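# Place blue foam block, or yellow sponge, in door tote

## Task

Check the desks in the room for a blue foam block. If one is there, move it into the tote beside the door. If there is none, move the yellow sponge into that tote. The placed item must rest fully inside the tote with nothing sticking out past its rim, and it must stay there without the robot holding it. Nothing new may end up on the floor, the cartons must remain standing on their desks, and the robot must not tip over or finish leaning.

## Robot and tools

ROBOT. A Hello Robot Stretch 3 with one arm. It has a two-wheeled base (0.33 m long, 0.34 m wide), a lift that rides up a mast, and a telescoping arm that points out of the robot's RIGHT side. The base cannot slide sideways, so the gripper is moved forward or back by driving. Turning in place pivots about the wheel-axle midpoint, 0.05 m behind the front edge; with the arm in and wrist folded the swept radius is 0.28 m, and an unfolded level wrist reaches beyond it.

FRAMES. Base frame: origin on the floor between the drive wheels, x forward, y left, z up. hand_pose is reported in it, at the point where the closed fingertips meet. Odometry frame is the base frame as it stood at the scene's start; heading is positive to the left, range -3.142 to 3.142.

execute_actions takes "actions", a list run in order. Each action may carry "robot" (a command, a list of up to 8 commands run one after another, or {"stop": true}), "steps" (1 to 450 control steps at 30 per second; default 1) and "until" (ends the action early once all its conditions hold). {"steps": n} alone just waits. If any number is out of range or an action is malformed, the entire call is rejected and nothing new runs.

A command may hold:
- "base": exactly one of {"translate_m": d}, an offset in metres driven straight from the current spot, forward positive, |d| at most 1; or {"rotate_rad": d}, an in-place turn in radians, left (counter-clockwise seen from above) positive, |d| at most 3.2. In a list, the offset counts from where the base is when that item begins.
- "joints": absolute targets by name, each a single number; unnamed joints keep their current target. lift_m 0 to 1.1 (arm height, m); arm_m 0 to 0.52 (extension, m); wrist_yaw_rad -1.345 to 4.42 (0 along the arm, positive swings toward the front, 3.0 folded over the base); wrist_pitch_rad -1.57 to 0.451 (0 level, negative tips fingertips down); wrist_roll_rad -2.911 to 2.911; gripper_m -0.089 to 0.179 (larger is wider; real gap is 0.007 m smaller near closed, 0.025 m smaller wide open, zero below 0.007); head_pan_rad -3.953 to 1.73 (0 forward, positive left, -1.57 faces along the arm); head_tilt_rad -1.53 to 0.419 (negative down).
- "contact_limits": {"arm_m": effort percent 1 to 100} sets the push at which the arm stops; lower is gentler.
List items may also be {"pause_s": s}, up to 15 s. Each list item starts only after the previous one ends "done" ("off_target" also passes for base and gripper_m). Motions in one command start together and keep running across later actions and while you think. A new command takes over immediately and discards the rest of an older list.

To wait for everything to finish use "steps": 450 with "until": {"robot": {"status": "ended"}}. Other conditions compare a field to a value, e.g. {"lift_m": [">", 0.3]} or a status word or ["!=", "moving"]. "any": {"status": "ended"} fires when the first motion or list ends.

zoom_image: "camera" is head_camera, nav_camera or wrist_camera; "region" is [x0, y0, x1, y1] in pixels of that camera's latest image, origin top-left, at most 504 by 504. head_camera and nav_camera are on the head (moved by head_pan_rad and head_tilt_rad); wrist_camera is on the gripper.

finished_scene: "scene" is the current scene number; it ends the scene irreversibly after a hold, then reports success. Let all motion settle first, since the final brake may leave things short.

RESULTS. Each result is one moment plus one image per camera. base_status shows progress in brackets (moved so far of goal, from wheel turns). Statuses: moving, done, off_target (came to rest away from goal, may still push), contact_stop (arm or lift pressed something and went slack), time_out, stopped, not_commanded, torque_fault (a wrist servo shut off for 10 s; the joint is limp and its goals refused). queue reads idle, running, done, dropped or stopped; queue_left counts unstarted items; refusals counts refused goals. Lines starting "refused:" or "dropped:" name the goal and reason. robot.on_its_own appears when a joint target changed without you, a joint is slack or off, a motor at rest shows unusual effort, or base_tilt has drifted 3 degrees (7.5 while moving). lidar_m: 12 ranges in 30-degree sectors, first straight ahead, counter-clockwise (4th left, 7th behind, 10th right), in a plane 0.17 m up, so table tops are invisible. wrist_depth_mm and head_depth_mm are 7x7 grids of median depth in mm. motor_effort is percent with a bracketed peak, noisy and biased. gripper_m reading or "done" does not prove a grasp; check the cameras.

TECHNIQUE. Full base speed (0.30 m/s, 1.9 rad/s) only when lift_m below 0.30, arm_m below 0.03 and wrist_yaw_rad above 2.54; otherwise 0.10 m/s and 0.63 rad/s. Fold or unfold the wrist only with lift_m between 0.32 and 0.95, wrist_pitch_rad -0.4 and wrist_roll_rad near 0; once folded the lift may drop to 0.25. With wrist_yaw_rad below -0.4 keep pitch at -0.5 or lower. Grip by sending gripper_m below the object's width; release by opening at least 0.02 above the touch value; re-squeeze with a different value.

AVOID. Pushing into something rigid with the gripper above about 0.45 m, or raising the contact limit, can tip the robot, and a second push after a contact_stop is worse. Do not drive while holding, hooking or pressing on something fixed. If the base catches on furniture (especially reversing), undo the last move in small steps; if base_tilt leans, pull the gripper free and, if still tipped, lower lift_m to about 0.2. Avoid drops, slams, hard pushes, knocking cartons over and leaving objects on the floor. A loose object may occasionally get nudged by something outside the robot.

Each tool is called after ">>>" by a JSON object that holds its "op" and its "data", one argument or row to a line.

## Session

>>> {"op": "execute_actions", "data": {
  "actions": [
    {"robot":{"joints":{"head_tilt_rad":-0.5}},"steps":40,"until":{"robot":{"status":"ended"}}}
  ]
}}

>>> {"op": "execute_actions", "data": {
  "actions": [
    {"robot":{"joints":{"head_pan_rad":1.5}},"steps":90,"until":{"robot":{"status":"ended"}}}
  ]
}}

>>> {"op": "execute_actions", "data": {
  "actions": [
    {"robot":{"joints":{"head_pan_rad":-1.57}},"steps":120,"until":{"robot":{"status":"ended"}}}
  ]
}}

>>> {"op": "execute_actions", "data": {
  "actions": [
    {"robot":{"joints":{"head_pan_rad":-3.14}},"steps":90,"until":{"robot":{"status":"ended"}}}
  ]
}}

Scene clock: 0.87 s.
robot.base_odometry: x=+0.000 y=+0.000 heading=+0.000 (m, m, rad; robot's odometry frame)
robot.turned_by_wheels: +0.000 (rad since the last result)
robot.turned_by_imu: +0.000 (rad since the last result)
robot.base_tilt: forward=+0.4 right=+2.4 (deg)
robot.lidar_m: 2.53 1.94 1.89 1.84 1.66 1.39 1.74 1.84 1.84 2.35 1.82 1.73
robot.head_depth_mm: 2095 2193 2347 2440 1965 1565 1293 / 2265 2433 2616 2657 1976 1564 1292 / 2501 2682 2868 2692 1965 1552 1285 / 2367 2559 2828 2696 1979 1553 1286 / 2213 2386 2580 2672 1958 1545 1288 / 2071 2224 2403 2530 1958 1555 1283 / 1949 2029 1892 2350 1949 1557 1279
robot.base_status: not_commanded
robot.joint_positions: lift_m=+0.431 arm_m=+0.002 wrist_yaw_rad=+2.816 wrist_pitch_rad=-0.362 wrist_roll_rad=-0.007 gripper_m=+0.037 head_pan_rad=-0.016 head_tilt_rad=-0.493
robot.joint_goals: lift_m=+0.431 arm_m=+0.002 wrist_yaw_rad=+2.816 wrist_pitch_rad=-0.362 wrist_roll_rad=-0.007 gripper_m=+0.037 head_pan_rad=-0.016 head_tilt_rad=-0.500
robot.joint_status: lift_m=not_commanded arm_m=not_commanded wrist_yaw_rad=not_commanded wrist_pitch_rad=not_commanded wrist_roll_rad=not_commanded gripper_m=not_commanded head_pan_rad=not_commanded head_tilt_rad=done
robot.measured_speeds: translate_m=+0.000 rotate_rad=+0.000 lift_m=+0.000 arm_m=+0.000 wrist_yaw_rad=+0.000 wrist_pitch_rad=+0.000 wrist_roll_rad=+0.000 head_pan_rad=+0.000 head_tilt_rad=+0.000
robot: refusals=0 queue=done queue_left=0
robot.motor_effort: left_wheel=-1(1) right_wheel=+0(1) lift_m=+30(29) arm_m=+0(0) wrist_yaw_rad=+0(1) wrist_pitch_rad=+9(9) wrist_roll_rad=+0(0) gripper_m=-1(0) head_pan_rad=+0(1) head_tilt_rad=-3(31) (%)
robot.hand_pose: x=+0.0527 y=+0.0718 z=+0.4568 quat_wxyz=(+0.239, +0.704, +0.014, +0.668) (m; robot's base frame)
robot.wrist_depth_mm: - - - - - - - / - - - - - - - / - - - - - - - / - - - - - - - / 989 - - 994 975 941 921 / 827 - 808 788 - 743 734 / 674 - 653 645 639 626 617
pictures: head_camera (sideways: a quarter turn clockwise sets it upright), nav_camera (sideways: a quarter turn counterclockwise sets it upright), wrist_camera
camera_calibration (this result's frames):
head_camera: T_world_to_cam=[[-0.4514, -0.0427801, -0.891296, 1.18775], [-0.0561989, 0.99823, -0.0194505, 0.0320519], [0.89055, 0.0413099, -0.453005, 0.543713], [0, 0, 0, 1]] pos_world=[0.0537471, -0.0036439, 1.30556]
nav_camera: T_world_to_cam=[[0.430165, -0.00488661, 0.902737, -1.1373], [0.0284033, -0.999417, -0.0189445, 0.072492], [0.902303, 0.03379, -0.429775, 0.517073], [0, 0, 0, 1]] pos_world=[0.0206131, 0.0494203, 1.25029]
wrist_camera: T_world_to_cam=[[0.95368, -0.297668, -0.043453, 0.000570677], [-0.173413, -0.425963, -0.887966, 0.485966], [0.24581, 0.854371, -0.457852, 0.297], [0, 0, 0, 1]] pos_world=[0.0107232, -0.0465742, 0.567528]
Images, in order (width x height): head_camera 896x504, nav_camera 672x504, wrist_camera 644x364.

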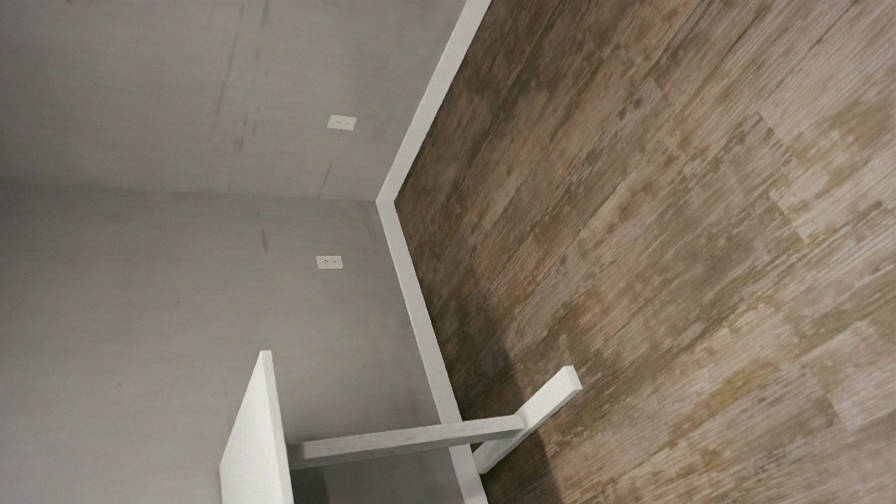

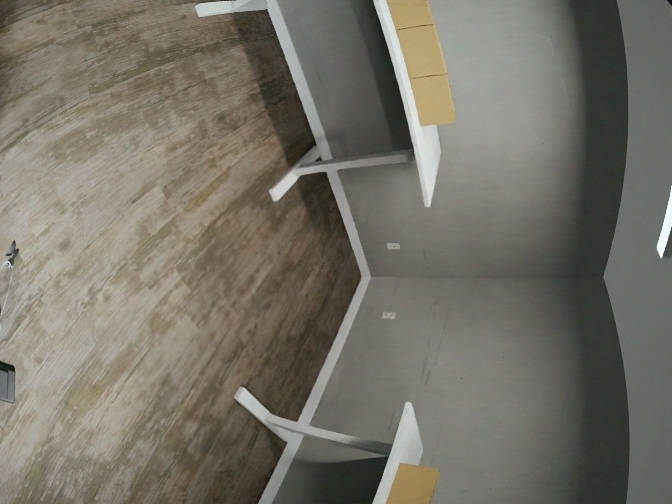

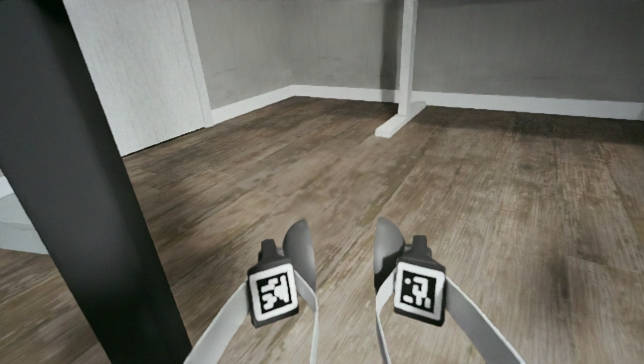

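Scene clock: 2.20 s.
robot.base_odometry: x=+0.000 y=+0.000 heading=+0.000 (m, m, rad; robot's odometry frame)
robot.turned_by_wheels: +0.000 (rad since the last result)
robot.turned_by_imu: +0.000 (rad since the last result)
robot.base_tilt: forward=+0.5 right=+2.5 (deg)
robot.lidar_m: 2.53 1.95 1.90 1.84 1.66 1.40 1.74 1.85 1.84 2.35 1.81 1.73
robot.head_depth_mm: 2150 2260 2426 2519 1978 1565 1290 / 2221 2410 2607 2703 1962 1565 1291 / 2010 2210 2442 2560 1974 1555 1294 / 1847 1988 2198 2412 1979 1557 1288 / 1684 1822 1975 2172 1981 1558 1289 / 1554 1680 1810 1978 1959 1547 1285 / 1456 1562 1672 1817 1885 1501 1305
robot.base_status: not_commanded
robot.joint_positions: lift_m=+0.431 arm_m=+0.002 wrist_yaw_rad=+2.816 wrist_pitch_rad=-0.362 wrist_roll_rad=-0.007 gripper_m=+0.037 head_pan_rad=+1.493 head_tilt_rad=-0.493
robot.joint_goals: lift_m=+0.431 arm_m=+0.002 wrist_yaw_rad=+2.816 wrist_pitch_rad=-0.362 wrist_roll_rad=-0.007 gripper_m=+0.037 head_pan_rad=+1.500 head_tilt_rad=-0.500
robot.joint_status: lift_m=not_commanded arm_m=not_commanded wrist_yaw_rad=not_commanded wrist_pitch_rad=not_commanded wrist_roll_rad=not_commanded gripper_m=not_commanded head_pan_rad=done head_tilt_rad=done
robot.measured_speeds: translate_m=+0.000 rotate_rad=+0.000 lift_m=+0.000 arm_m=+0.000 wrist_yaw_rad=+0.000 wrist_pitch_rad=+0.000 wrist_roll_rad=+0.000 head_pan_rad=+0.000 head_tilt_rad=+0.000
robot: refusals=0 queue=done queue_left=0
robot.motor_effort: left_wheel=-1(2) right_wheel=+0(1) lift_m=+30(30) arm_m=-1(0) wrist_yaw_rad=-1(0) wrist_pitch_rad=+9(9) wrist_roll_rad=+0(0) gripper_m=+0(0) head_pan_rad=+4(43) head_tilt_rad=-3(3) (%)
robot.hand_pose: x=+0.0527 y=+0.0718 z=+0.4568 quat_wxyz=(+0.239, +0.704, +0.014, +0.668) (m; robot's base frame)
robot.wrist_depth_mm: - - - - - - - / - - - - - - - / - - - - - - - / - - - - - - - / 954 - - 994 - 944 904 / 837 - 806 764 - 728 728 / 691 - 654 644 642 625 619
pictures: head_camera (sideways: a quarter turn clockwise sets it upright), nav_camera (sideways: a quarter turn counterclockwise sets it upright), wrist_camera
camera_calibration (this result's frames):
head_camera: T_world_to_cam=[[0.0147726, -0.453404, -0.891183, 1.18476], [-0.999795, 0.00562033, -0.0194324, 0.0377843], [0.0138195, 0.891288, -0.453228, 0.549351], [0, 0, 0, 1]] pos_world=[0.0126829, 0.0473316, 1.30555]
nav_camera: T_world_to_cam=[[0.0314902, 0.429265, 0.902629, -1.13473], [0.999261, -0.0334457, -0.0189556, 0.0665842], [0.022052, 0.902559, -0.430001, 0.522736], [0, 0, 0, 1]] pos_world=[-0.0423294, 0.0175279, 1.25028]
wrist_camera: T_world_to_cam=[[0.95368, -0.297668, -0.0434528, 0.000570605], [-0.173413, -0.425963, -0.887966, 0.485967], [0.24581, 0.854371, -0.457852, 0.297], [0, 0, 0, 1]] pos_world=[0.0107231, -0.0465742, 0.567528]
Images, in order (width x height): head_camera 896x504, nav_camera 672x504, wrist_camera 644x364.

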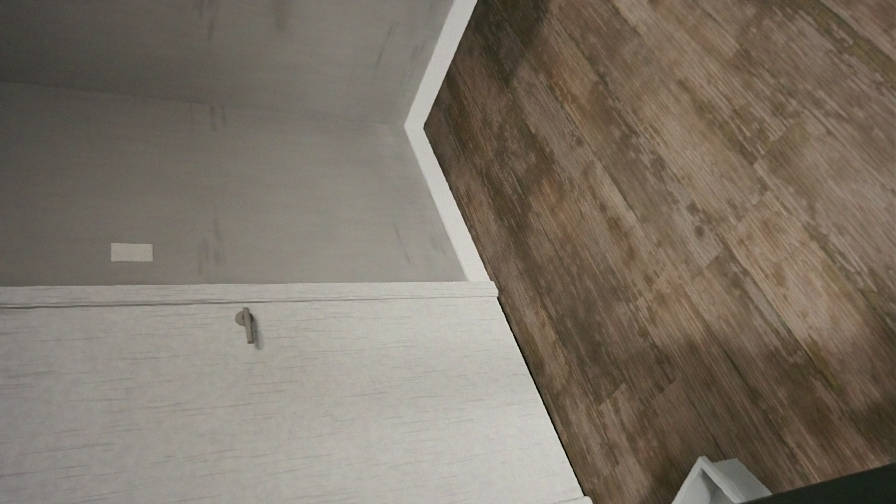

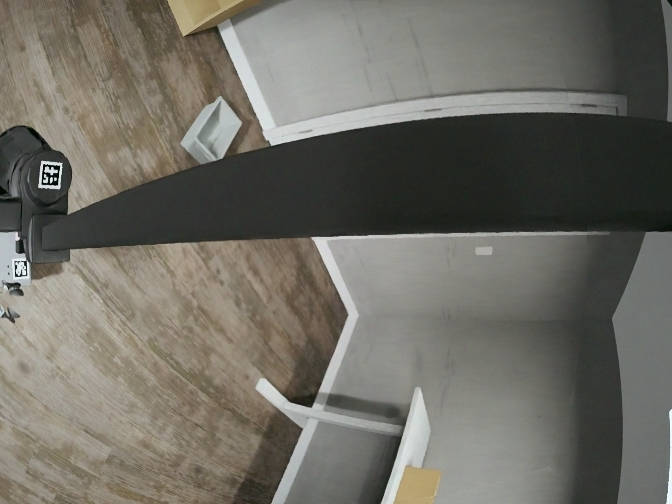

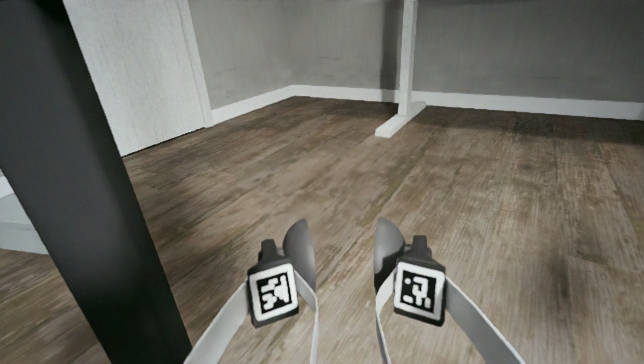

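Scene clock: 4.20 s.
robot.base_odometry: x=+0.000 y=+0.000 heading=+0.000 (m, m, rad; robot's odometry frame)
robot.turned_by_wheels: +0.000 (rad since the last result)
robot.turned_by_imu: +0.000 (rad since the last result)
robot.base_tilt: forward=+0.5 right=+2.4 (deg)
robot.lidar_m: 2.53 1.93 1.89 1.84 1.66 1.39 1.74 1.84 1.84 2.36 1.81 1.73
robot.head_depth_mm: 2515 2666 2838 2697 1998 1566 1295 / 2523 2742 3030 2693 1956 1560 1289 / 2329 2535 2804 2661 1980 1563 1286 / 2163 2339 2566 2689 1976 1553 1287 / 2016 2196 2390 2539 1908 1556 1287 / 1901 2012 1808 2283 1964 1562 1284 / 1791 1370 2054 2244 1966 1556 1286
robot.base_status: not_commanded
robot.joint_positions: lift_m=+0.431 arm_m=+0.002 wrist_yaw_rad=+2.816 wrist_pitch_rad=-0.362 wrist_roll_rad=-0.007 gripper_m=+0.037 head_pan_rad=-1.563 head_tilt_rad=-0.494
robot.joint_goals: lift_m=+0.431 arm_m=+0.002 wrist_yaw_rad=+2.816 wrist_pitch_rad=-0.362 wrist_roll_rad=-0.007 gripper_m=+0.037 head_pan_rad=-1.570 head_tilt_rad=-0.500
robot.joint_status: lift_m=not_commanded arm_m=not_commanded wrist_yaw_rad=not_commanded wrist_pitch_rad=not_commanded wrist_roll_rad=not_commanded gripper_m=not_commanded head_pan_rad=done head_tilt_rad=done
robot.measured_speeds: translate_m=+0.000 rotate_rad=+0.000 lift_m=+0.000 arm_m=+0.000 wrist_yaw_rad=+0.000 wrist_pitch_rad=+0.000 wrist_roll_rad=+0.000 head_pan_rad=+0.000 head_tilt_rad=+0.000
robot: refusals=0 queue=done queue_left=0
robot.motor_effort: left_wheel=+0(1) right_wheel=-1(1) lift_m=+30(30) arm_m=+0(1) wrist_yaw_rad=+0(2) wrist_pitch_rad=+9(9) wrist_roll_rad=+0(0) gripper_m=+0(1) head_pan_rad=-3(42) head_tilt_rad=-3(3) (%)
robot.hand_pose: x=+0.0527 y=+0.0718 z=+0.4568 quat_wxyz=(+0.239, +0.704, +0.014, +0.668) (m; robot's base frame)
robot.wrist_depth_mm: - - - - - - - / - - - - - - - / - - - - - - - / - - - - - - - / 950 - - - - 890 910 / 833 - 806 786 - 743 738 / 680 - 658 646 636 625 614
pictures: head_camera (sideways: a quarter turn clockwise sets it upright), nav_camera (sideways: a quarter turn counterclockwise sets it upright), wrist_camera
camera_calibration (this result's frames):
head_camera: T_world_to_cam=[[-0.0536927, 0.450591, -0.891115, 1.18509], [0.996578, 0.080344, -0.0194215, 0.0255921], [0.0628446, -0.889108, -0.453363, 0.549227], [0, 0, 0, 1]] pos_world=[0.00361009, -0.0477228, 1.30554]
nav_camera: T_world_to_cam=[[0.00552625, -0.43052, 0.902564, -1.13449], [-0.998437, -0.0525699, -0.0189624, 0.078779], [0.0556114, -0.901049, -0.430138, 0.522709], [0, 0, 0, 1]] pos_world=[0.0558568, -0.0132923, 1.25028]
wrist_camera: T_world_to_cam=[[0.95368, -0.297668, -0.0434526, 0.000570513], [-0.173413, -0.425963, -0.887966, 0.485967], [0.24581, 0.854371, -0.457852, 0.297], [0, 0, 0, 1]] pos_world=[0.0107231, -0.0465742, 0.567528]
Images, in order (width x height): head_camera 896x504, nav_camera 672x504, wrist_camera 644x364.

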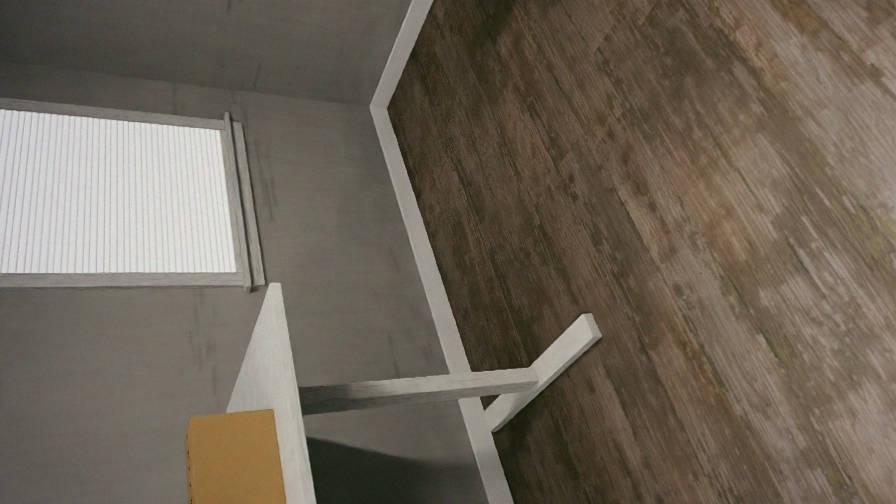

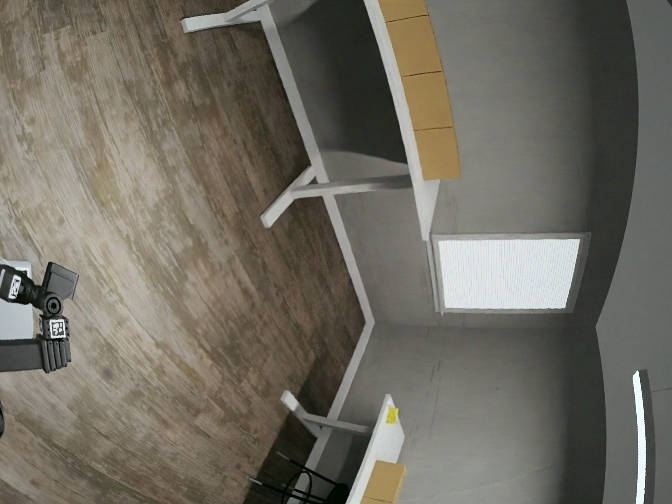

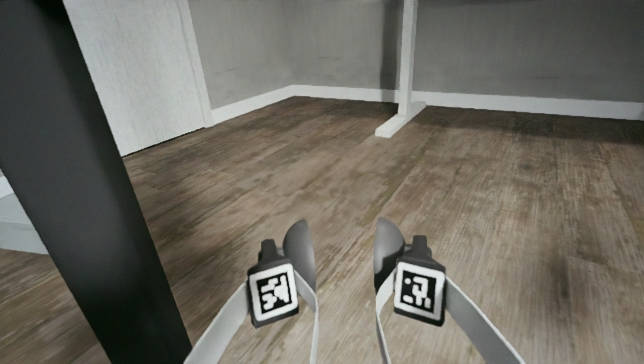

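Scene clock: 5.53 s.
robot.base_odometry: x=+0.000 y=+0.000 heading=+0.000 (m, m, rad; robot's odometry frame)
robot.turned_by_wheels: +0.000 (rad since the last result)
robot.turned_by_imu: +0.000 (rad since the last result)
robot.base_tilt: forward=+0.4 right=+2.5 (deg)
robot.lidar_m: 2.53 1.94 1.89 1.84 1.67 1.39 1.74 1.84 1.84 2.35 1.81 1.73
robot.head_depth_mm: 1447 1575 1729 1931 1833 1575 1291 / 1857 1974 2090 1992 1905 1557 1286 / 2073 2207 2362 2483 1981 1552 1286 / 2341 2541 2730 2689 1975 1563 1285 / 2426 2623 2866 2665 1964 1555 1286 / 2263 2422 2624 2689 1954 1554 1282 / 2145 2292 2442 2539 1963 1550 1283
robot.base_status: not_commanded
robot.joint_positions: lift_m=+0.431 arm_m=+0.002 wrist_yaw_rad=+2.816 wrist_pitch_rad=-0.362 wrist_roll_rad=-0.007 gripper_m=+0.037 head_pan_rad=-3.133 head_tilt_rad=-0.494
robot.joint_goals: lift_m=+0.431 arm_m=+0.002 wrist_yaw_rad=+2.816 wrist_pitch_rad=-0.362 wrist_roll_rad=-0.007 gripper_m=+0.037 head_pan_rad=-3.140 head_tilt_rad=-0.500
robot.joint_status: lift_m=not_commanded arm_m=not_commanded wrist_yaw_rad=not_commanded wrist_pitch_rad=not_commanded wrist_roll_rad=not_commanded gripper_m=not_commanded head_pan_rad=done head_tilt_rad=done
robot.measured_speeds: translate_m=+0.000 rotate_rad=+0.000 lift_m=+0.000 arm_m=+0.000 wrist_yaw_rad=+0.000 wrist_pitch_rad=+0.000 wrist_roll_rad=+0.000 head_pan_rad=+0.000 head_tilt_rad=+0.000
robot: refusals=0 queue=done queue_left=0
robot.motor_effort: left_wheel=-1(1) right_wheel=+0(0) lift_m=+31(29) arm_m=-1(1) wrist_yaw_rad=+0(1) wrist_pitch_rad=+9(9) wrist_roll_rad=+0(0) gripper_m=+1(0) head_pan_rad=-3(40) head_tilt_rad=-3(3) (%)
robot.hand_pose: x=+0.0527 y=+0.0718 z=+0.4568 quat_wxyz=(+0.239, +0.704, +0.014, +0.668) (m; robot's base frame)
robot.wrist_depth_mm: - - - - - - - / - - - - - - - / - - - - - - - / - - - - - - - / 965 - - 973 979 933 881 / 840 - 818 787 - 759 739 / 704 - 662 650 638 627 620
pictures: head_camera (sideways: a quarter turn clockwise sets it upright), nav_camera (sideways: a quarter turn counterclockwise sets it upright), wrist_camera
camera_calibration (this result's frames):
head_camera: T_world_to_cam=[[0.450575, 0.054053, -0.891101, 1.18199], [0.0811408, -0.996513, -0.0194193, 0.0311734], [-0.889044, -0.0635548, -0.453389, 0.555069], [0, 0, 0, 1]] pos_world=[-0.0416249, 0.00245179, 1.30554]
nav_camera: T_world_to_cam=[[-0.430543, -0.00587048, 0.902551, -1.13181], [-0.0533671, 0.998395, -0.0189637, 0.0730158], [-0.900991, -0.0563312, -0.430165, 0.528579], [0, 0, 0, 1]] pos_world=[-0.00715093, -0.0497674, 1.25028]
wrist_camera: T_world_to_cam=[[0.95368, -0.297668, -0.0434527, 0.000570566], [-0.173413, -0.425963, -0.887966, 0.485967], [0.24581, 0.854371, -0.457852, 0.297], [0, 0, 0, 1]] pos_world=[0.0107231, -0.0465742, 0.567528]
Images, in order (width x height): head_camera 896x504, nav_camera 672x504, wrist_camera 644x364.

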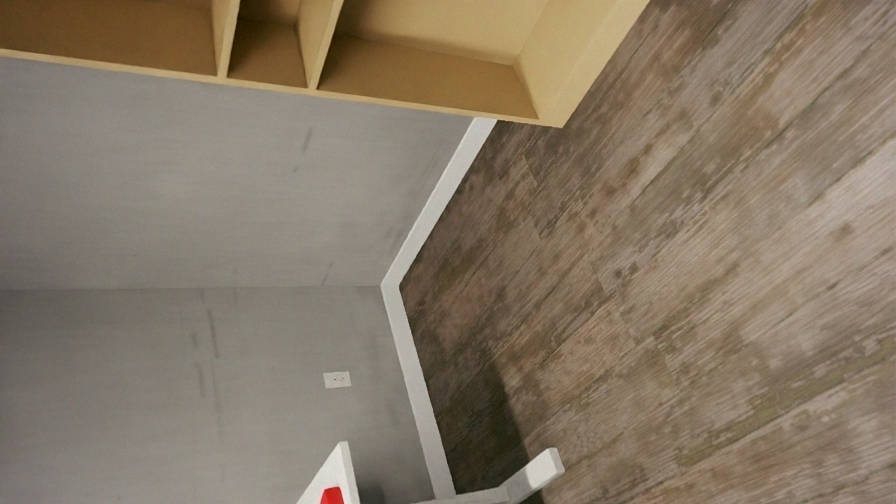

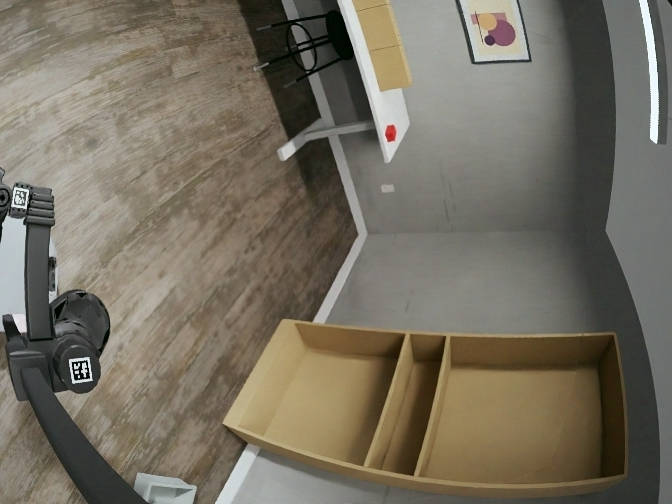

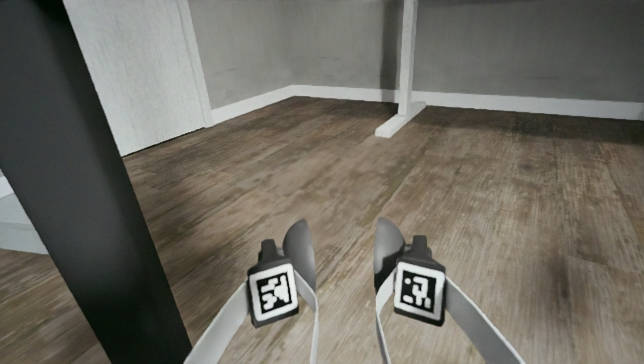

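>>> {"op": "execute_actions", "data": {
  "actions": [
    {"robot":[{"joints":{"lift_m":0.28,"head_pan_rad":1.73,"head_tilt_rad":-0.3},"base":{"rotate_rad":-0.09}},{"base":{"translate_m":1}},{"base":{"translate_m":1}},{"base":{"translate_m":0.25}}],"steps":450,"until":{"robot":{"status":"ended"}}}
  ]
}}

>>> {"op": "execute_actions", "data": {
  "actions": [
    {"robot":{"joints":{"head_pan_rad":-2.2}},"steps":120,"until":{"robot":{"status":"ended"}}}
  ]
}}

Scene clock: 15.27 s.
robot.base_odometry: x=+0.000 y=+0.000 heading=-0.090 (m, m, rad; robot's odometry frame)
robot.turned_by_wheels: -0.090 (rad since the last result)
robot.turned_by_imu: -0.089 (rad since the last result)
robot.base_tilt: forward=+0.5 right=+2.5 (deg)
robot.lidar_m: 2.40 1.93 1.89 1.93 1.66 1.39 1.75 2.09 2.04 2.47 1.81 1.73
robot.head_depth_mm: 2156 2295 2447 2609 2607 1914 1488 / 1970 2111 2278 2451 2487 1891 1488 / 1842 1952 2089 2238 2358 1902 1490 / 1696 1791 1901 2029 2178 1899 1487 / 1588 1676 1772 1878 2005 1876 1470 / 1506 1584 1675 1776 1887 1866 1520 / - - - - - - -
robot.base_status: done (rotate_rad -0.0899 of -0.0900)
robot.joint_positions: lift_m=+0.281 arm_m=+0.002 wrist_yaw_rad=+2.816 wrist_pitch_rad=-0.363 wrist_roll_rad=-0.007 gripper_m=+0.037 head_pan_rad=+1.707 head_tilt_rad=-0.309
robot.joint_goals: lift_m=+0.280 arm_m=+0.002 wrist_yaw_rad=+2.816 wrist_pitch_rad=-0.363 wrist_roll_rad=-0.007 gripper_m=+0.037 head_pan_rad=+1.730 head_tilt_rad=-0.300
robot.joint_status: lift_m=done arm_m=not_commanded wrist_yaw_rad=not_commanded wrist_pitch_rad=not_commanded wrist_roll_rad=not_commanded gripper_m=not_commanded head_pan_rad=off_target head_tilt_rad=done
robot.measured_speeds: translate_m=+0.000 rotate_rad=+0.000 lift_m=+0.000 arm_m=+0.000 wrist_yaw_rad=+0.000 wrist_pitch_rad=+0.000 wrist_roll_rad=+0.000 head_pan_rad=+0.000 head_tilt_rad=+0.000
robot: refusals=0 queue=dropped queue_left=0
robot.motor_effort: left_wheel=+2(6) right_wheel=-4(8) lift_m=+12(30) arm_m=+0(1) wrist_yaw_rad=+0(1) wrist_pitch_rad=+9(10) wrist_roll_rad=+0(0) gripper_m=+0(0) head_pan_rad=+3(43) head_tilt_rad=+4(21) (%)
robot.hand_pose: x=+0.0526 y=+0.0718 z=+0.3060 quat_wxyz=(+0.239, +0.704, +0.014, +0.668) (m; robot's base frame)
robot.wrist_depth_mm: - - - - - - - / - - - - - - - / - - - - - - - / - 985 976 944 910 865 841 / 781 760 734 739 713 670 647 / 603 - 588 566 - 547 535 / 502 - 495 480 461 457 444
pictures: head_camera (sideways: a quarter turn clockwise sets it upright), nav_camera (sideways: a quarter turn counterclockwise sets it upright), wrist_camera
dropped: robot: command 0 of its queue: head_pan_rad: off_target
camera_calibration (this result's frames):
head_camera: T_world_to_cam=[[0.0875477, -0.270839, -0.958635, 1.27235], [-0.978862, -0.201948, -0.0323395, 0.0544663], [-0.184836, 0.941203, -0.282794, 0.328765], [0, 0, 0, 1]] pos_world=[0.0026911, 0.0461669, 1.31446]
nav_camera: T_world_to_cam=[[-0.0369792, 0.255335, 0.966145, -1.21723], [0.98323, 0.182067, -0.0104839, 0.0556563], [-0.17858, 0.949555, -0.257786, 0.299837], [0, 0, 0, 1]] pos_world=[-0.0461903, 0.0159561, 1.2539]
wrist_camera: T_world_to_cam=[[0.953678, -0.297674, -0.0434558, -0.00598013], [-0.173451, -0.426076, -0.887904, 0.35205], [0.24579, 0.854312, -0.457971, 0.228013], [0, 0, 0, 1]] pos_world=[0.010723, -0.0465747, 0.416751]
Images, in order (width x height): head_camera 896x504, nav_camera 672x504, wrist_camera 644x364.

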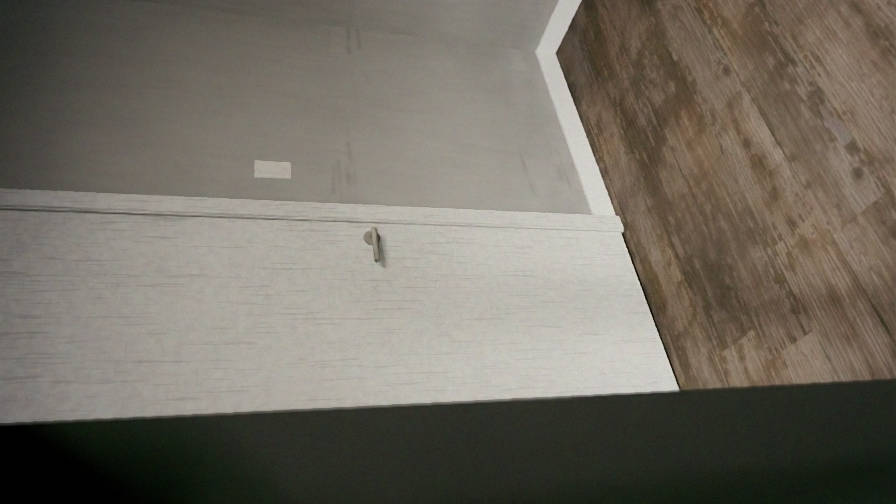

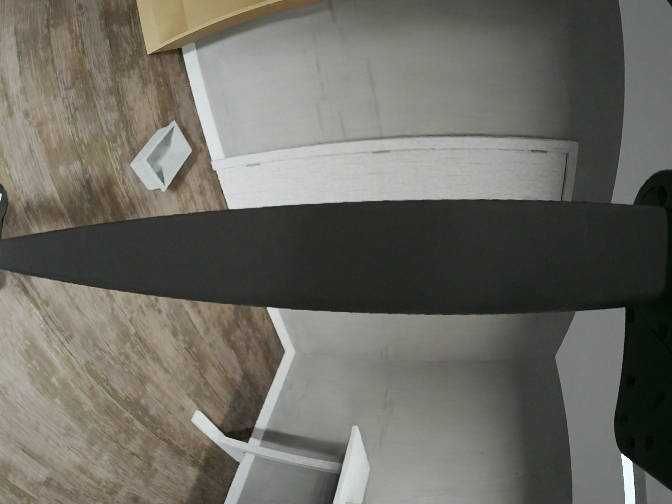

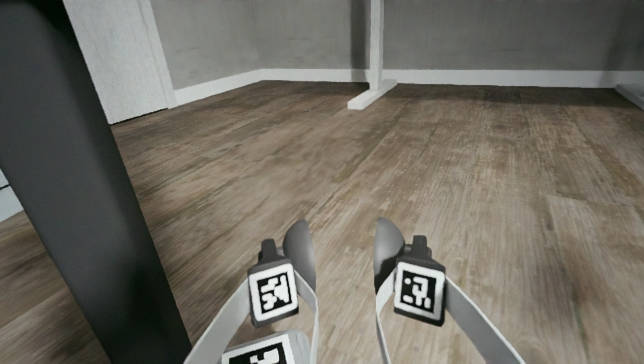

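Scene clock: 17.63 s.
robot.base_odometry: x=+0.000 y=+0.000 heading=-0.090 (m, m, rad; robot's odometry frame)
robot.turned_by_wheels: +0.000 (rad since the last result)
robot.turned_by_imu: +0.000 (rad since the last result)
robot.base_tilt: forward=+0.5 right=+2.4 (deg)
robot.lidar_m: 2.40 1.93 1.90 1.93 1.67 1.40 1.74 2.09 2.05 2.47 1.82 1.73
robot.head_depth_mm: 2050 2137 2287 1819 2523 1902 1493 / 2084 2190 2323 1835 2482 1900 1484 / 2134 2233 2379 1859 2597 1894 1484 / 2193 2292 2429 1913 2468 1889 1479 / 2227 2350 2484 2264 2444 1885 1480 / 2286 2420 2568 2686 2559 1870 1476 / 2323 2465 2618 2772 2572 1869 1468
robot.base_status: done (rotate_rad -0.0899 of -0.0900)
robot.joint_positions: lift_m=+0.281 arm_m=+0.002 wrist_yaw_rad=+2.816 wrist_pitch_rad=-0.363 wrist_roll_rad=-0.007 gripper_m=+0.037 head_pan_rad=-2.193 head_tilt_rad=-0.309
robot.joint_goals: lift_m=+0.280 arm_m=+0.002 wrist_yaw_rad=+2.816 wrist_pitch_rad=-0.363 wrist_roll_rad=-0.007 gripper_m=+0.037 head_pan_rad=-2.200 head_tilt_rad=-0.300
robot.joint_status: lift_m=done arm_m=not_commanded wrist_yaw_rad=not_commanded wrist_pitch_rad=not_commanded wrist_roll_rad=not_commanded gripper_m=not_commanded head_pan_rad=done head_tilt_rad=done
robot.measured_speeds: translate_m=+0.000 rotate_rad=+0.000 lift_m=+0.000 arm_m=+0.000 wrist_yaw_rad=+0.000 wrist_pitch_rad=+0.000 wrist_roll_rad=+0.000 head_pan_rad=+0.000 head_tilt_rad=+0.000
robot: refusals=0 queue=done queue_left=0
robot.motor_effort: left_wheel=+2(2) right_wheel=-4(4) lift_m=+13(12) arm_m=-1(0) wrist_yaw_rad=-1(1) wrist_pitch_rad=+10(10) wrist_roll_rad=+0(0) gripper_m=+0(1) head_pan_rad=-3(40) head_tilt_rad=+4(5) (%)
robot.hand_pose: x=+0.0526 y=+0.0718 z=+0.3060 quat_wxyz=(+0.239, +0.704, +0.014, +0.668) (m; robot's base frame)
robot.wrist_depth_mm: - - - - - - - / - - - - - - - / - - - - - - - / - - 986 925 893 892 861 / 768 760 724 731 733 668 660 / 617 - 591 568 - 543 529 / 504 - 502 484 465 464 450
pictures: head_camera (sideways: a quarter turn clockwise sets it upright), nav_camera (sideways: a quarter turn counterclockwise sets it upright), wrist_camera
camera_calibration (this result's frames):
head_camera: T_world_to_cam=[[0.122558, 0.256901, -0.958635, 1.27214], [0.849814, -0.52609, -0.0323395, 0.0433114], [-0.512637, -0.810698, -0.282794, 0.330765], [0, 0, 0, 1]] pos_world=[-0.0231547, -0.0358771, 1.31446]
nav_camera: T_world_to_cam=[[-0.148633, -0.210883, 0.966145, -1.21655], [-0.839322, 0.543533, -0.0104839, 0.0667739], [-0.522921, -0.812465, -0.257786, 0.301937], [0, 0, 0, 1]] pos_world=[0.0331152, -0.0475294, 1.2539]
wrist_camera: T_world_to_cam=[[0.953678, -0.297674, -0.0434558, -0.00598011], [-0.173451, -0.426076, -0.887904, 0.35205], [0.24579, 0.854312, -0.457971, 0.228013], [0, 0, 0, 1]] pos_world=[0.010723, -0.0465747, 0.416751]
Images, in order (width x height): head_camera 896x504, nav_camera 672x504, wrist_camera 644x364.

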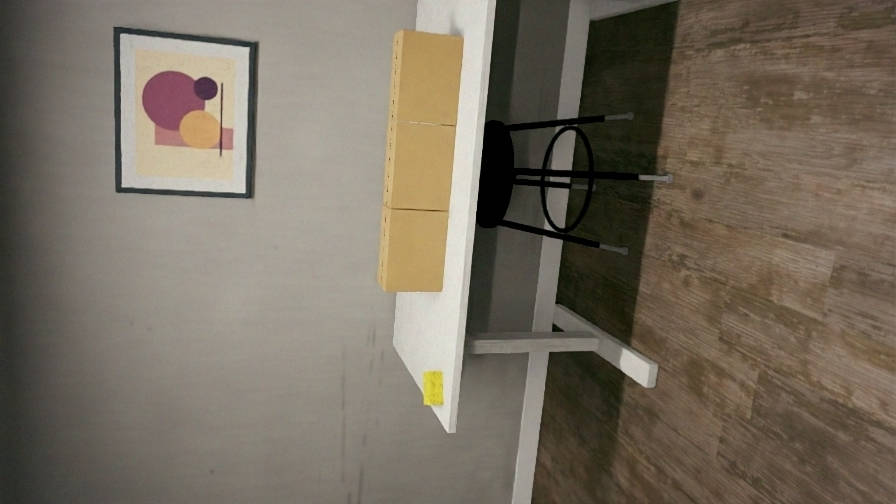

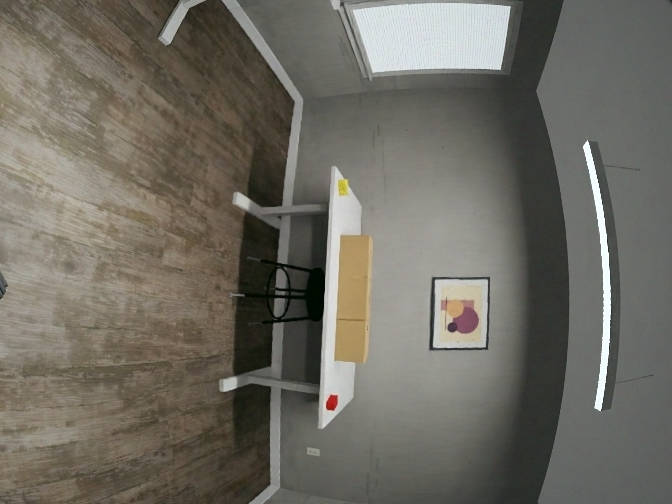

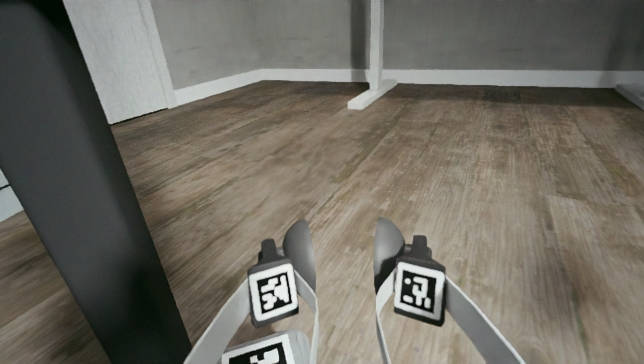

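>>> {"op": "execute_actions", "data": {
  "actions": [
    {"robot":[{"base":{"translate_m":1}},{"base":{"translate_m":1}},{"base":{"translate_m":0.25}}],"steps":450,"until":{"robot":{"status":"ended"}}}
  ]
}}

>>> {"op": "execute_actions", "data": {
  "actions": [
    {"robot":{"joints":{"head_pan_rad":-3.85}},"steps":120,"until":{"robot":{"status":"ended"}}}
  ]
}}

Scene clock: 34.43 s.
robot.base_odometry: x=+2.241 y=-0.202 heading=-0.090 (m, m, rad; robot's odometry frame)
robot.turned_by_wheels: +0.000 (rad since the last result)
robot.turned_by_imu: +0.005 (rad since the last result)
robot.base_tilt: forward=+0.5 right=+2.4 (deg)
robot.lidar_m: 0.56 0.71 0.71 0.82 1.39 3.27 3.53 3.70 1.01 0.57 0.49 0.49
robot.head_depth_mm: 3340 3497 3599 1100 2499 1912 1493 / 3374 3554 3688 1134 2423 1906 1492 / 3221 3494 3440 1184 1101 1185 1287 / 1880 2018 2110 1171 2352 1902 1486 / 1307 1383 1449 1165 1623 1686 1480 / 1008 1048 1092 1077 1186 1237 1285 / 819 846 873 898 932 961 996
robot.base_status: done (translate_m +0.2500 of +0.2500)
robot.joint_positions: lift_m=+0.281 arm_m=+0.002 wrist_yaw_rad=+2.816 wrist_pitch_rad=-0.363 wrist_roll_rad=-0.007 gripper_m=+0.037 head_pan_rad=-2.193 head_tilt_rad=-0.309
robot.joint_goals: lift_m=+0.280 arm_m=+0.002 wrist_yaw_rad=+2.816 wrist_pitch_rad=-0.363 wrist_roll_rad=-0.007 gripper_m=+0.037 head_pan_rad=-2.200 head_tilt_rad=-0.300
robot.joint_status: lift_m=done arm_m=not_commanded wrist_yaw_rad=not_commanded wrist_pitch_rad=not_commanded wrist_roll_rad=not_commanded gripper_m=not_commanded head_pan_rad=done head_tilt_rad=done
robot.measured_speeds: translate_m=+0.000 rotate_rad=+0.000 lift_m=+0.000 arm_m=+0.000 wrist_yaw_rad=+0.000 wrist_pitch_rad=+0.000 wrist_roll_rad=+0.000 head_pan_rad=+0.000 head_tilt_rad=+0.000
robot: refusals=0 queue=done queue_left=0
robot.motor_effort: left_wheel=+1(9) right_wheel=-3(9) lift_m=+13(13) arm_m=-1(0) wrist_yaw_rad=-1(1) wrist_pitch_rad=+10(10) wrist_roll_rad=+1(0) gripper_m=+0(1) head_pan_rad=-3(3) head_tilt_rad=+4(4) (%)
robot.hand_pose: x=+0.0526 y=+0.0718 z=+0.3059 quat_wxyz=(+0.239, +0.704, +0.014, +0.668) (m; robot's base frame)
robot.wrist_depth_mm: - - 885 749 660 596 542 / - - 943 801 709 623 571 / - - - 871 760 668 604 / - 1000 968 885 804 709 624 / 745 731 741 735 717 669 643 / 607 - 583 569 - 546 526 / 503 - 503 481 468 458 452
pictures: head_camera (sideways: a quarter turn clockwise sets it upright), nav_camera (sideways: a quarter turn counterclockwise sets it upright), wrist_camera
camera_calibration (this result's frames):
head_camera: T_world_to_cam=[[0.122419, 0.256515, -0.958756, 1.2723], [0.849594, -0.526443, -0.0323686, 0.0433507], [-0.513033, -0.810591, -0.282381, 0.330229], [0, 0, 0, 1]] pos_world=[-0.0231659, -0.0358609, 1.31448]
nav_camera: T_world_to_cam=[[-0.148474, -0.210484, 0.966257, -1.21669], [-0.839106, 0.543867, -0.0104635, 0.0667461], [-0.523312, -0.812346, -0.257369, 0.301397], [0, 0, 0, 1]] pos_world=[0.0330841, -0.0475571, 1.25391]
wrist_camera: T_world_to_cam=[[0.953676, -0.297681, -0.0434596, -0.00598], [-0.173496, -0.426208, -0.887832, 0.351992], [0.245768, 0.854244, -0.458111, 0.228057], [0, 0, 0, 1]] pos_world=[0.0107229, -0.0465751, 0.416725]
Images, in order (width x height): head_camera 896x504, nav_camera 672x504, wrist_camera 644x364.

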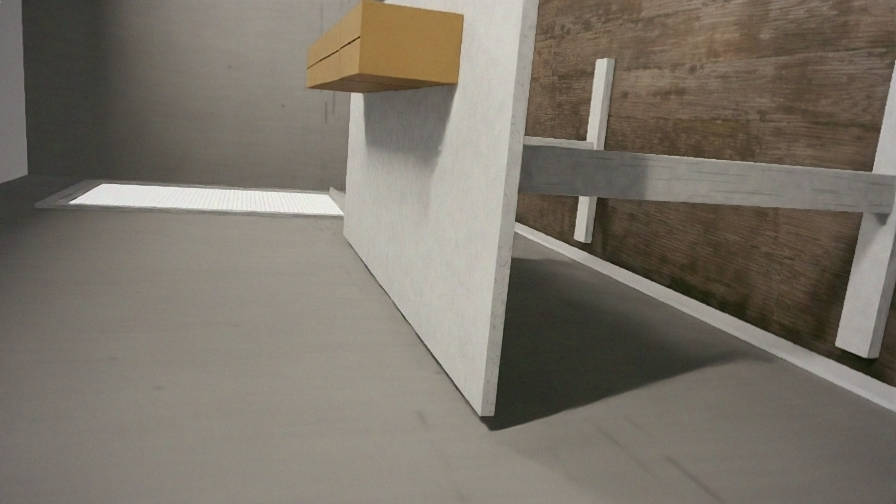

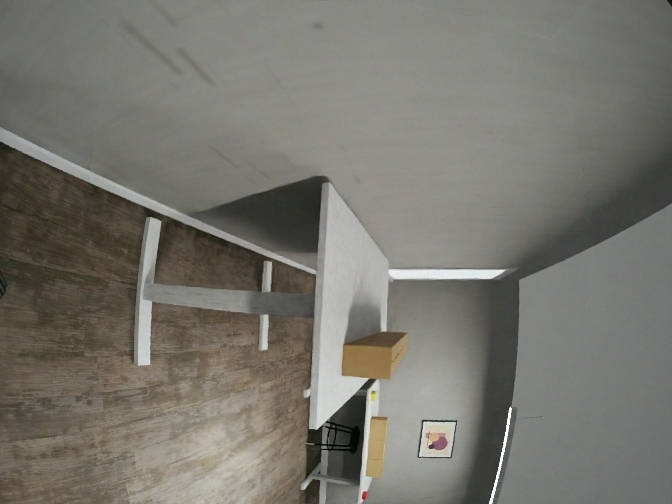

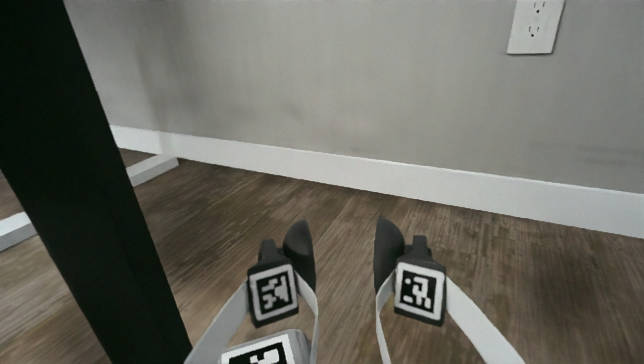

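Scene clock: 35.80 s.
robot.base_odometry: x=+2.241 y=-0.202 heading=-0.090 (m, m, rad; robot's odometry frame)
robot.turned_by_wheels: +0.000 (rad since the last result)
robot.turned_by_imu: +0.000 (rad since the last result)
robot.base_tilt: forward=+0.4 right=+2.4 (deg)
robot.lidar_m: 0.56 0.71 0.71 0.82 1.39 3.28 3.53 3.70 1.01 0.57 0.49 0.49
robot.head_depth_mm: 2692 2860 2942 1156 886 1976 - / 2728 2879 1623 1112 2255 1906 1501 / 2755 2925 3043 1188 2242 1899 1489 / 2794 2937 3129 3259 2463 1893 1477 / 2815 2987 3190 3320 2608 1878 1480 / 2893 3069 3218 3402 2567 1879 1475 / 2927 3078 3317 3448 2542 1891 1477
robot.base_status: done (translate_m +0.2500 of +0.2500)
robot.joint_positions: lift_m=+0.281 arm_m=+0.002 wrist_yaw_rad=+2.816 wrist_pitch_rad=-0.363 wrist_roll_rad=-0.007 gripper_m=+0.037 head_pan_rad=-3.843 head_tilt_rad=-0.309
robot.joint_goals: lift_m=+0.280 arm_m=+0.002 wrist_yaw_rad=+2.816 wrist_pitch_rad=-0.363 wrist_roll_rad=-0.007 gripper_m=+0.037 head_pan_rad=-3.850 head_tilt_rad=-0.300
robot.joint_status: lift_m=done arm_m=not_commanded wrist_yaw_rad=not_commanded wrist_pitch_rad=not_commanded wrist_roll_rad=not_commanded gripper_m=not_commanded head_pan_rad=done head_tilt_rad=done
robot.measured_speeds: translate_m=+0.000 rotate_rad=+0.000 lift_m=+0.000 arm_m=+0.000 wrist_yaw_rad=+0.000 wrist_pitch_rad=+0.000 wrist_roll_rad=+0.000 head_pan_rad=+0.000 head_tilt_rad=+0.000
robot: refusals=0 queue=done queue_left=0
robot.motor_effort: left_wheel=+1(2) right_wheel=-3(3) lift_m=+13(12) arm_m=-1(0) wrist_yaw_rad=-1(1) wrist_pitch_rad=+10(10) wrist_roll_rad=+0(0) gripper_m=+0(0) head_pan_rad=-3(40) head_tilt_rad=+4(4) (%)
robot.hand_pose: x=+0.0526 y=+0.0718 z=+0.3059 quat_wxyz=(+0.239, +0.704, +0.014, +0.668) (m; robot's base frame)
robot.wrist_depth_mm: - 1000 873 750 665 593 541 / - - 926 805 709 640 570 / - - - 877 758 666 607 / - 991 991 894 821 703 641 / 750 735 741 723 729 671 640 / 612 - 593 556 - 545 532 / 501 - 501 483 462 459 446
pictures: head_camera (sideways: a quarter turn clockwise sets it upright), nav_camera (sideways: a quarter turn counterclockwise sets it upright), wrist_camera
camera_calibration (this result's frames):
head_camera: T_world_to_cam=[[0.246082, -0.142233, -0.958756, 1.27154], [-0.591692, -0.805514, -0.0323686, 0.0521426], [-0.767688, 0.575253, -0.282381, 0.331782], [0, 0, 0, 1]] pos_world=[-0.0273457, 0.0319982, 1.31448]
nav_camera: T_world_to_cam=[[-0.198143, 0.164584, 0.966257, -1.21639], [0.608236, 0.793687, -0.0104635, 0.0579172], [-0.768628, 0.585639, -0.257369, 0.302894], [0, 0, 0, 1]] pos_world=[-0.0434338, -0.0231565, 1.25391]
wrist_camera: T_world_to_cam=[[0.953676, -0.29768, -0.0434596, -0.00597996], [-0.173496, -0.426208, -0.887832, 0.351991], [0.245767, 0.854244, -0.458111, 0.228057], [0, 0, 0, 1]] pos_world=[0.0107229, -0.0465751, 0.416725]
Images, in order (width x height): head_camera 896x504, nav_camera 672x504, wrist_camera 644x364.

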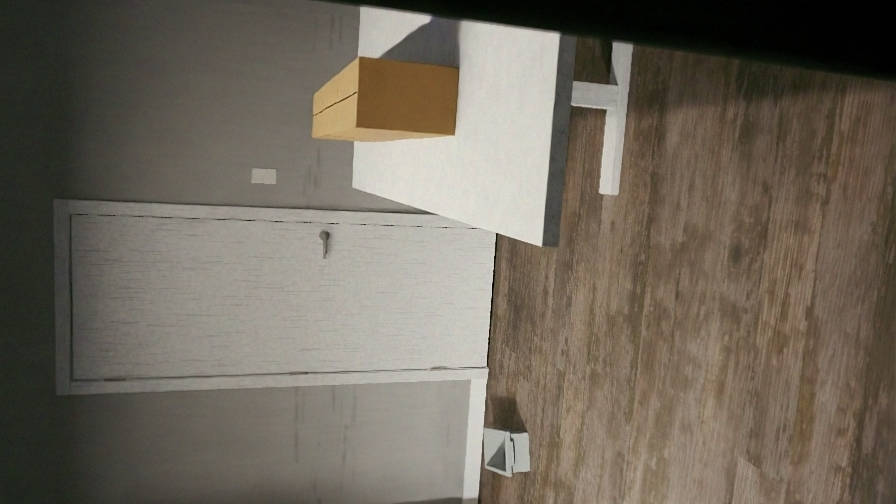

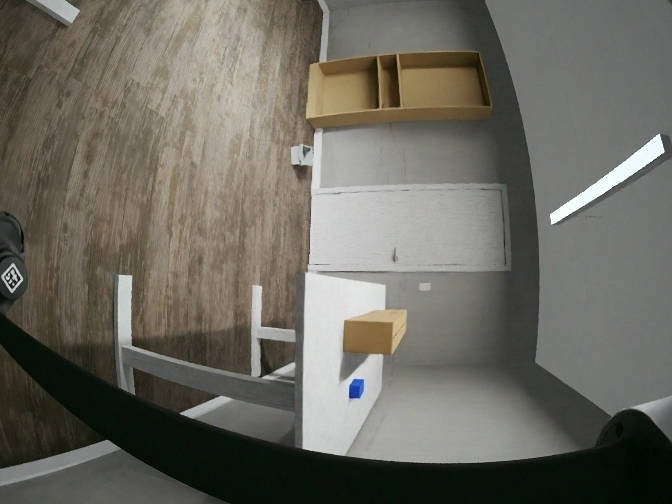

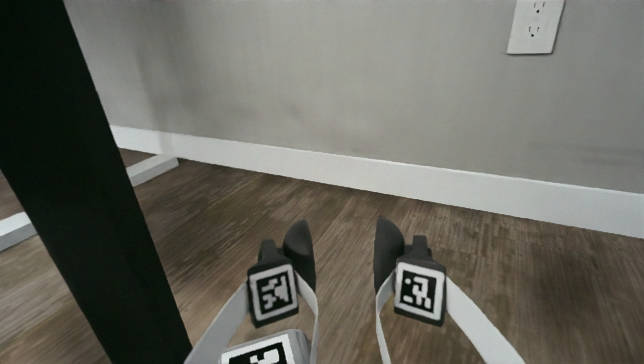

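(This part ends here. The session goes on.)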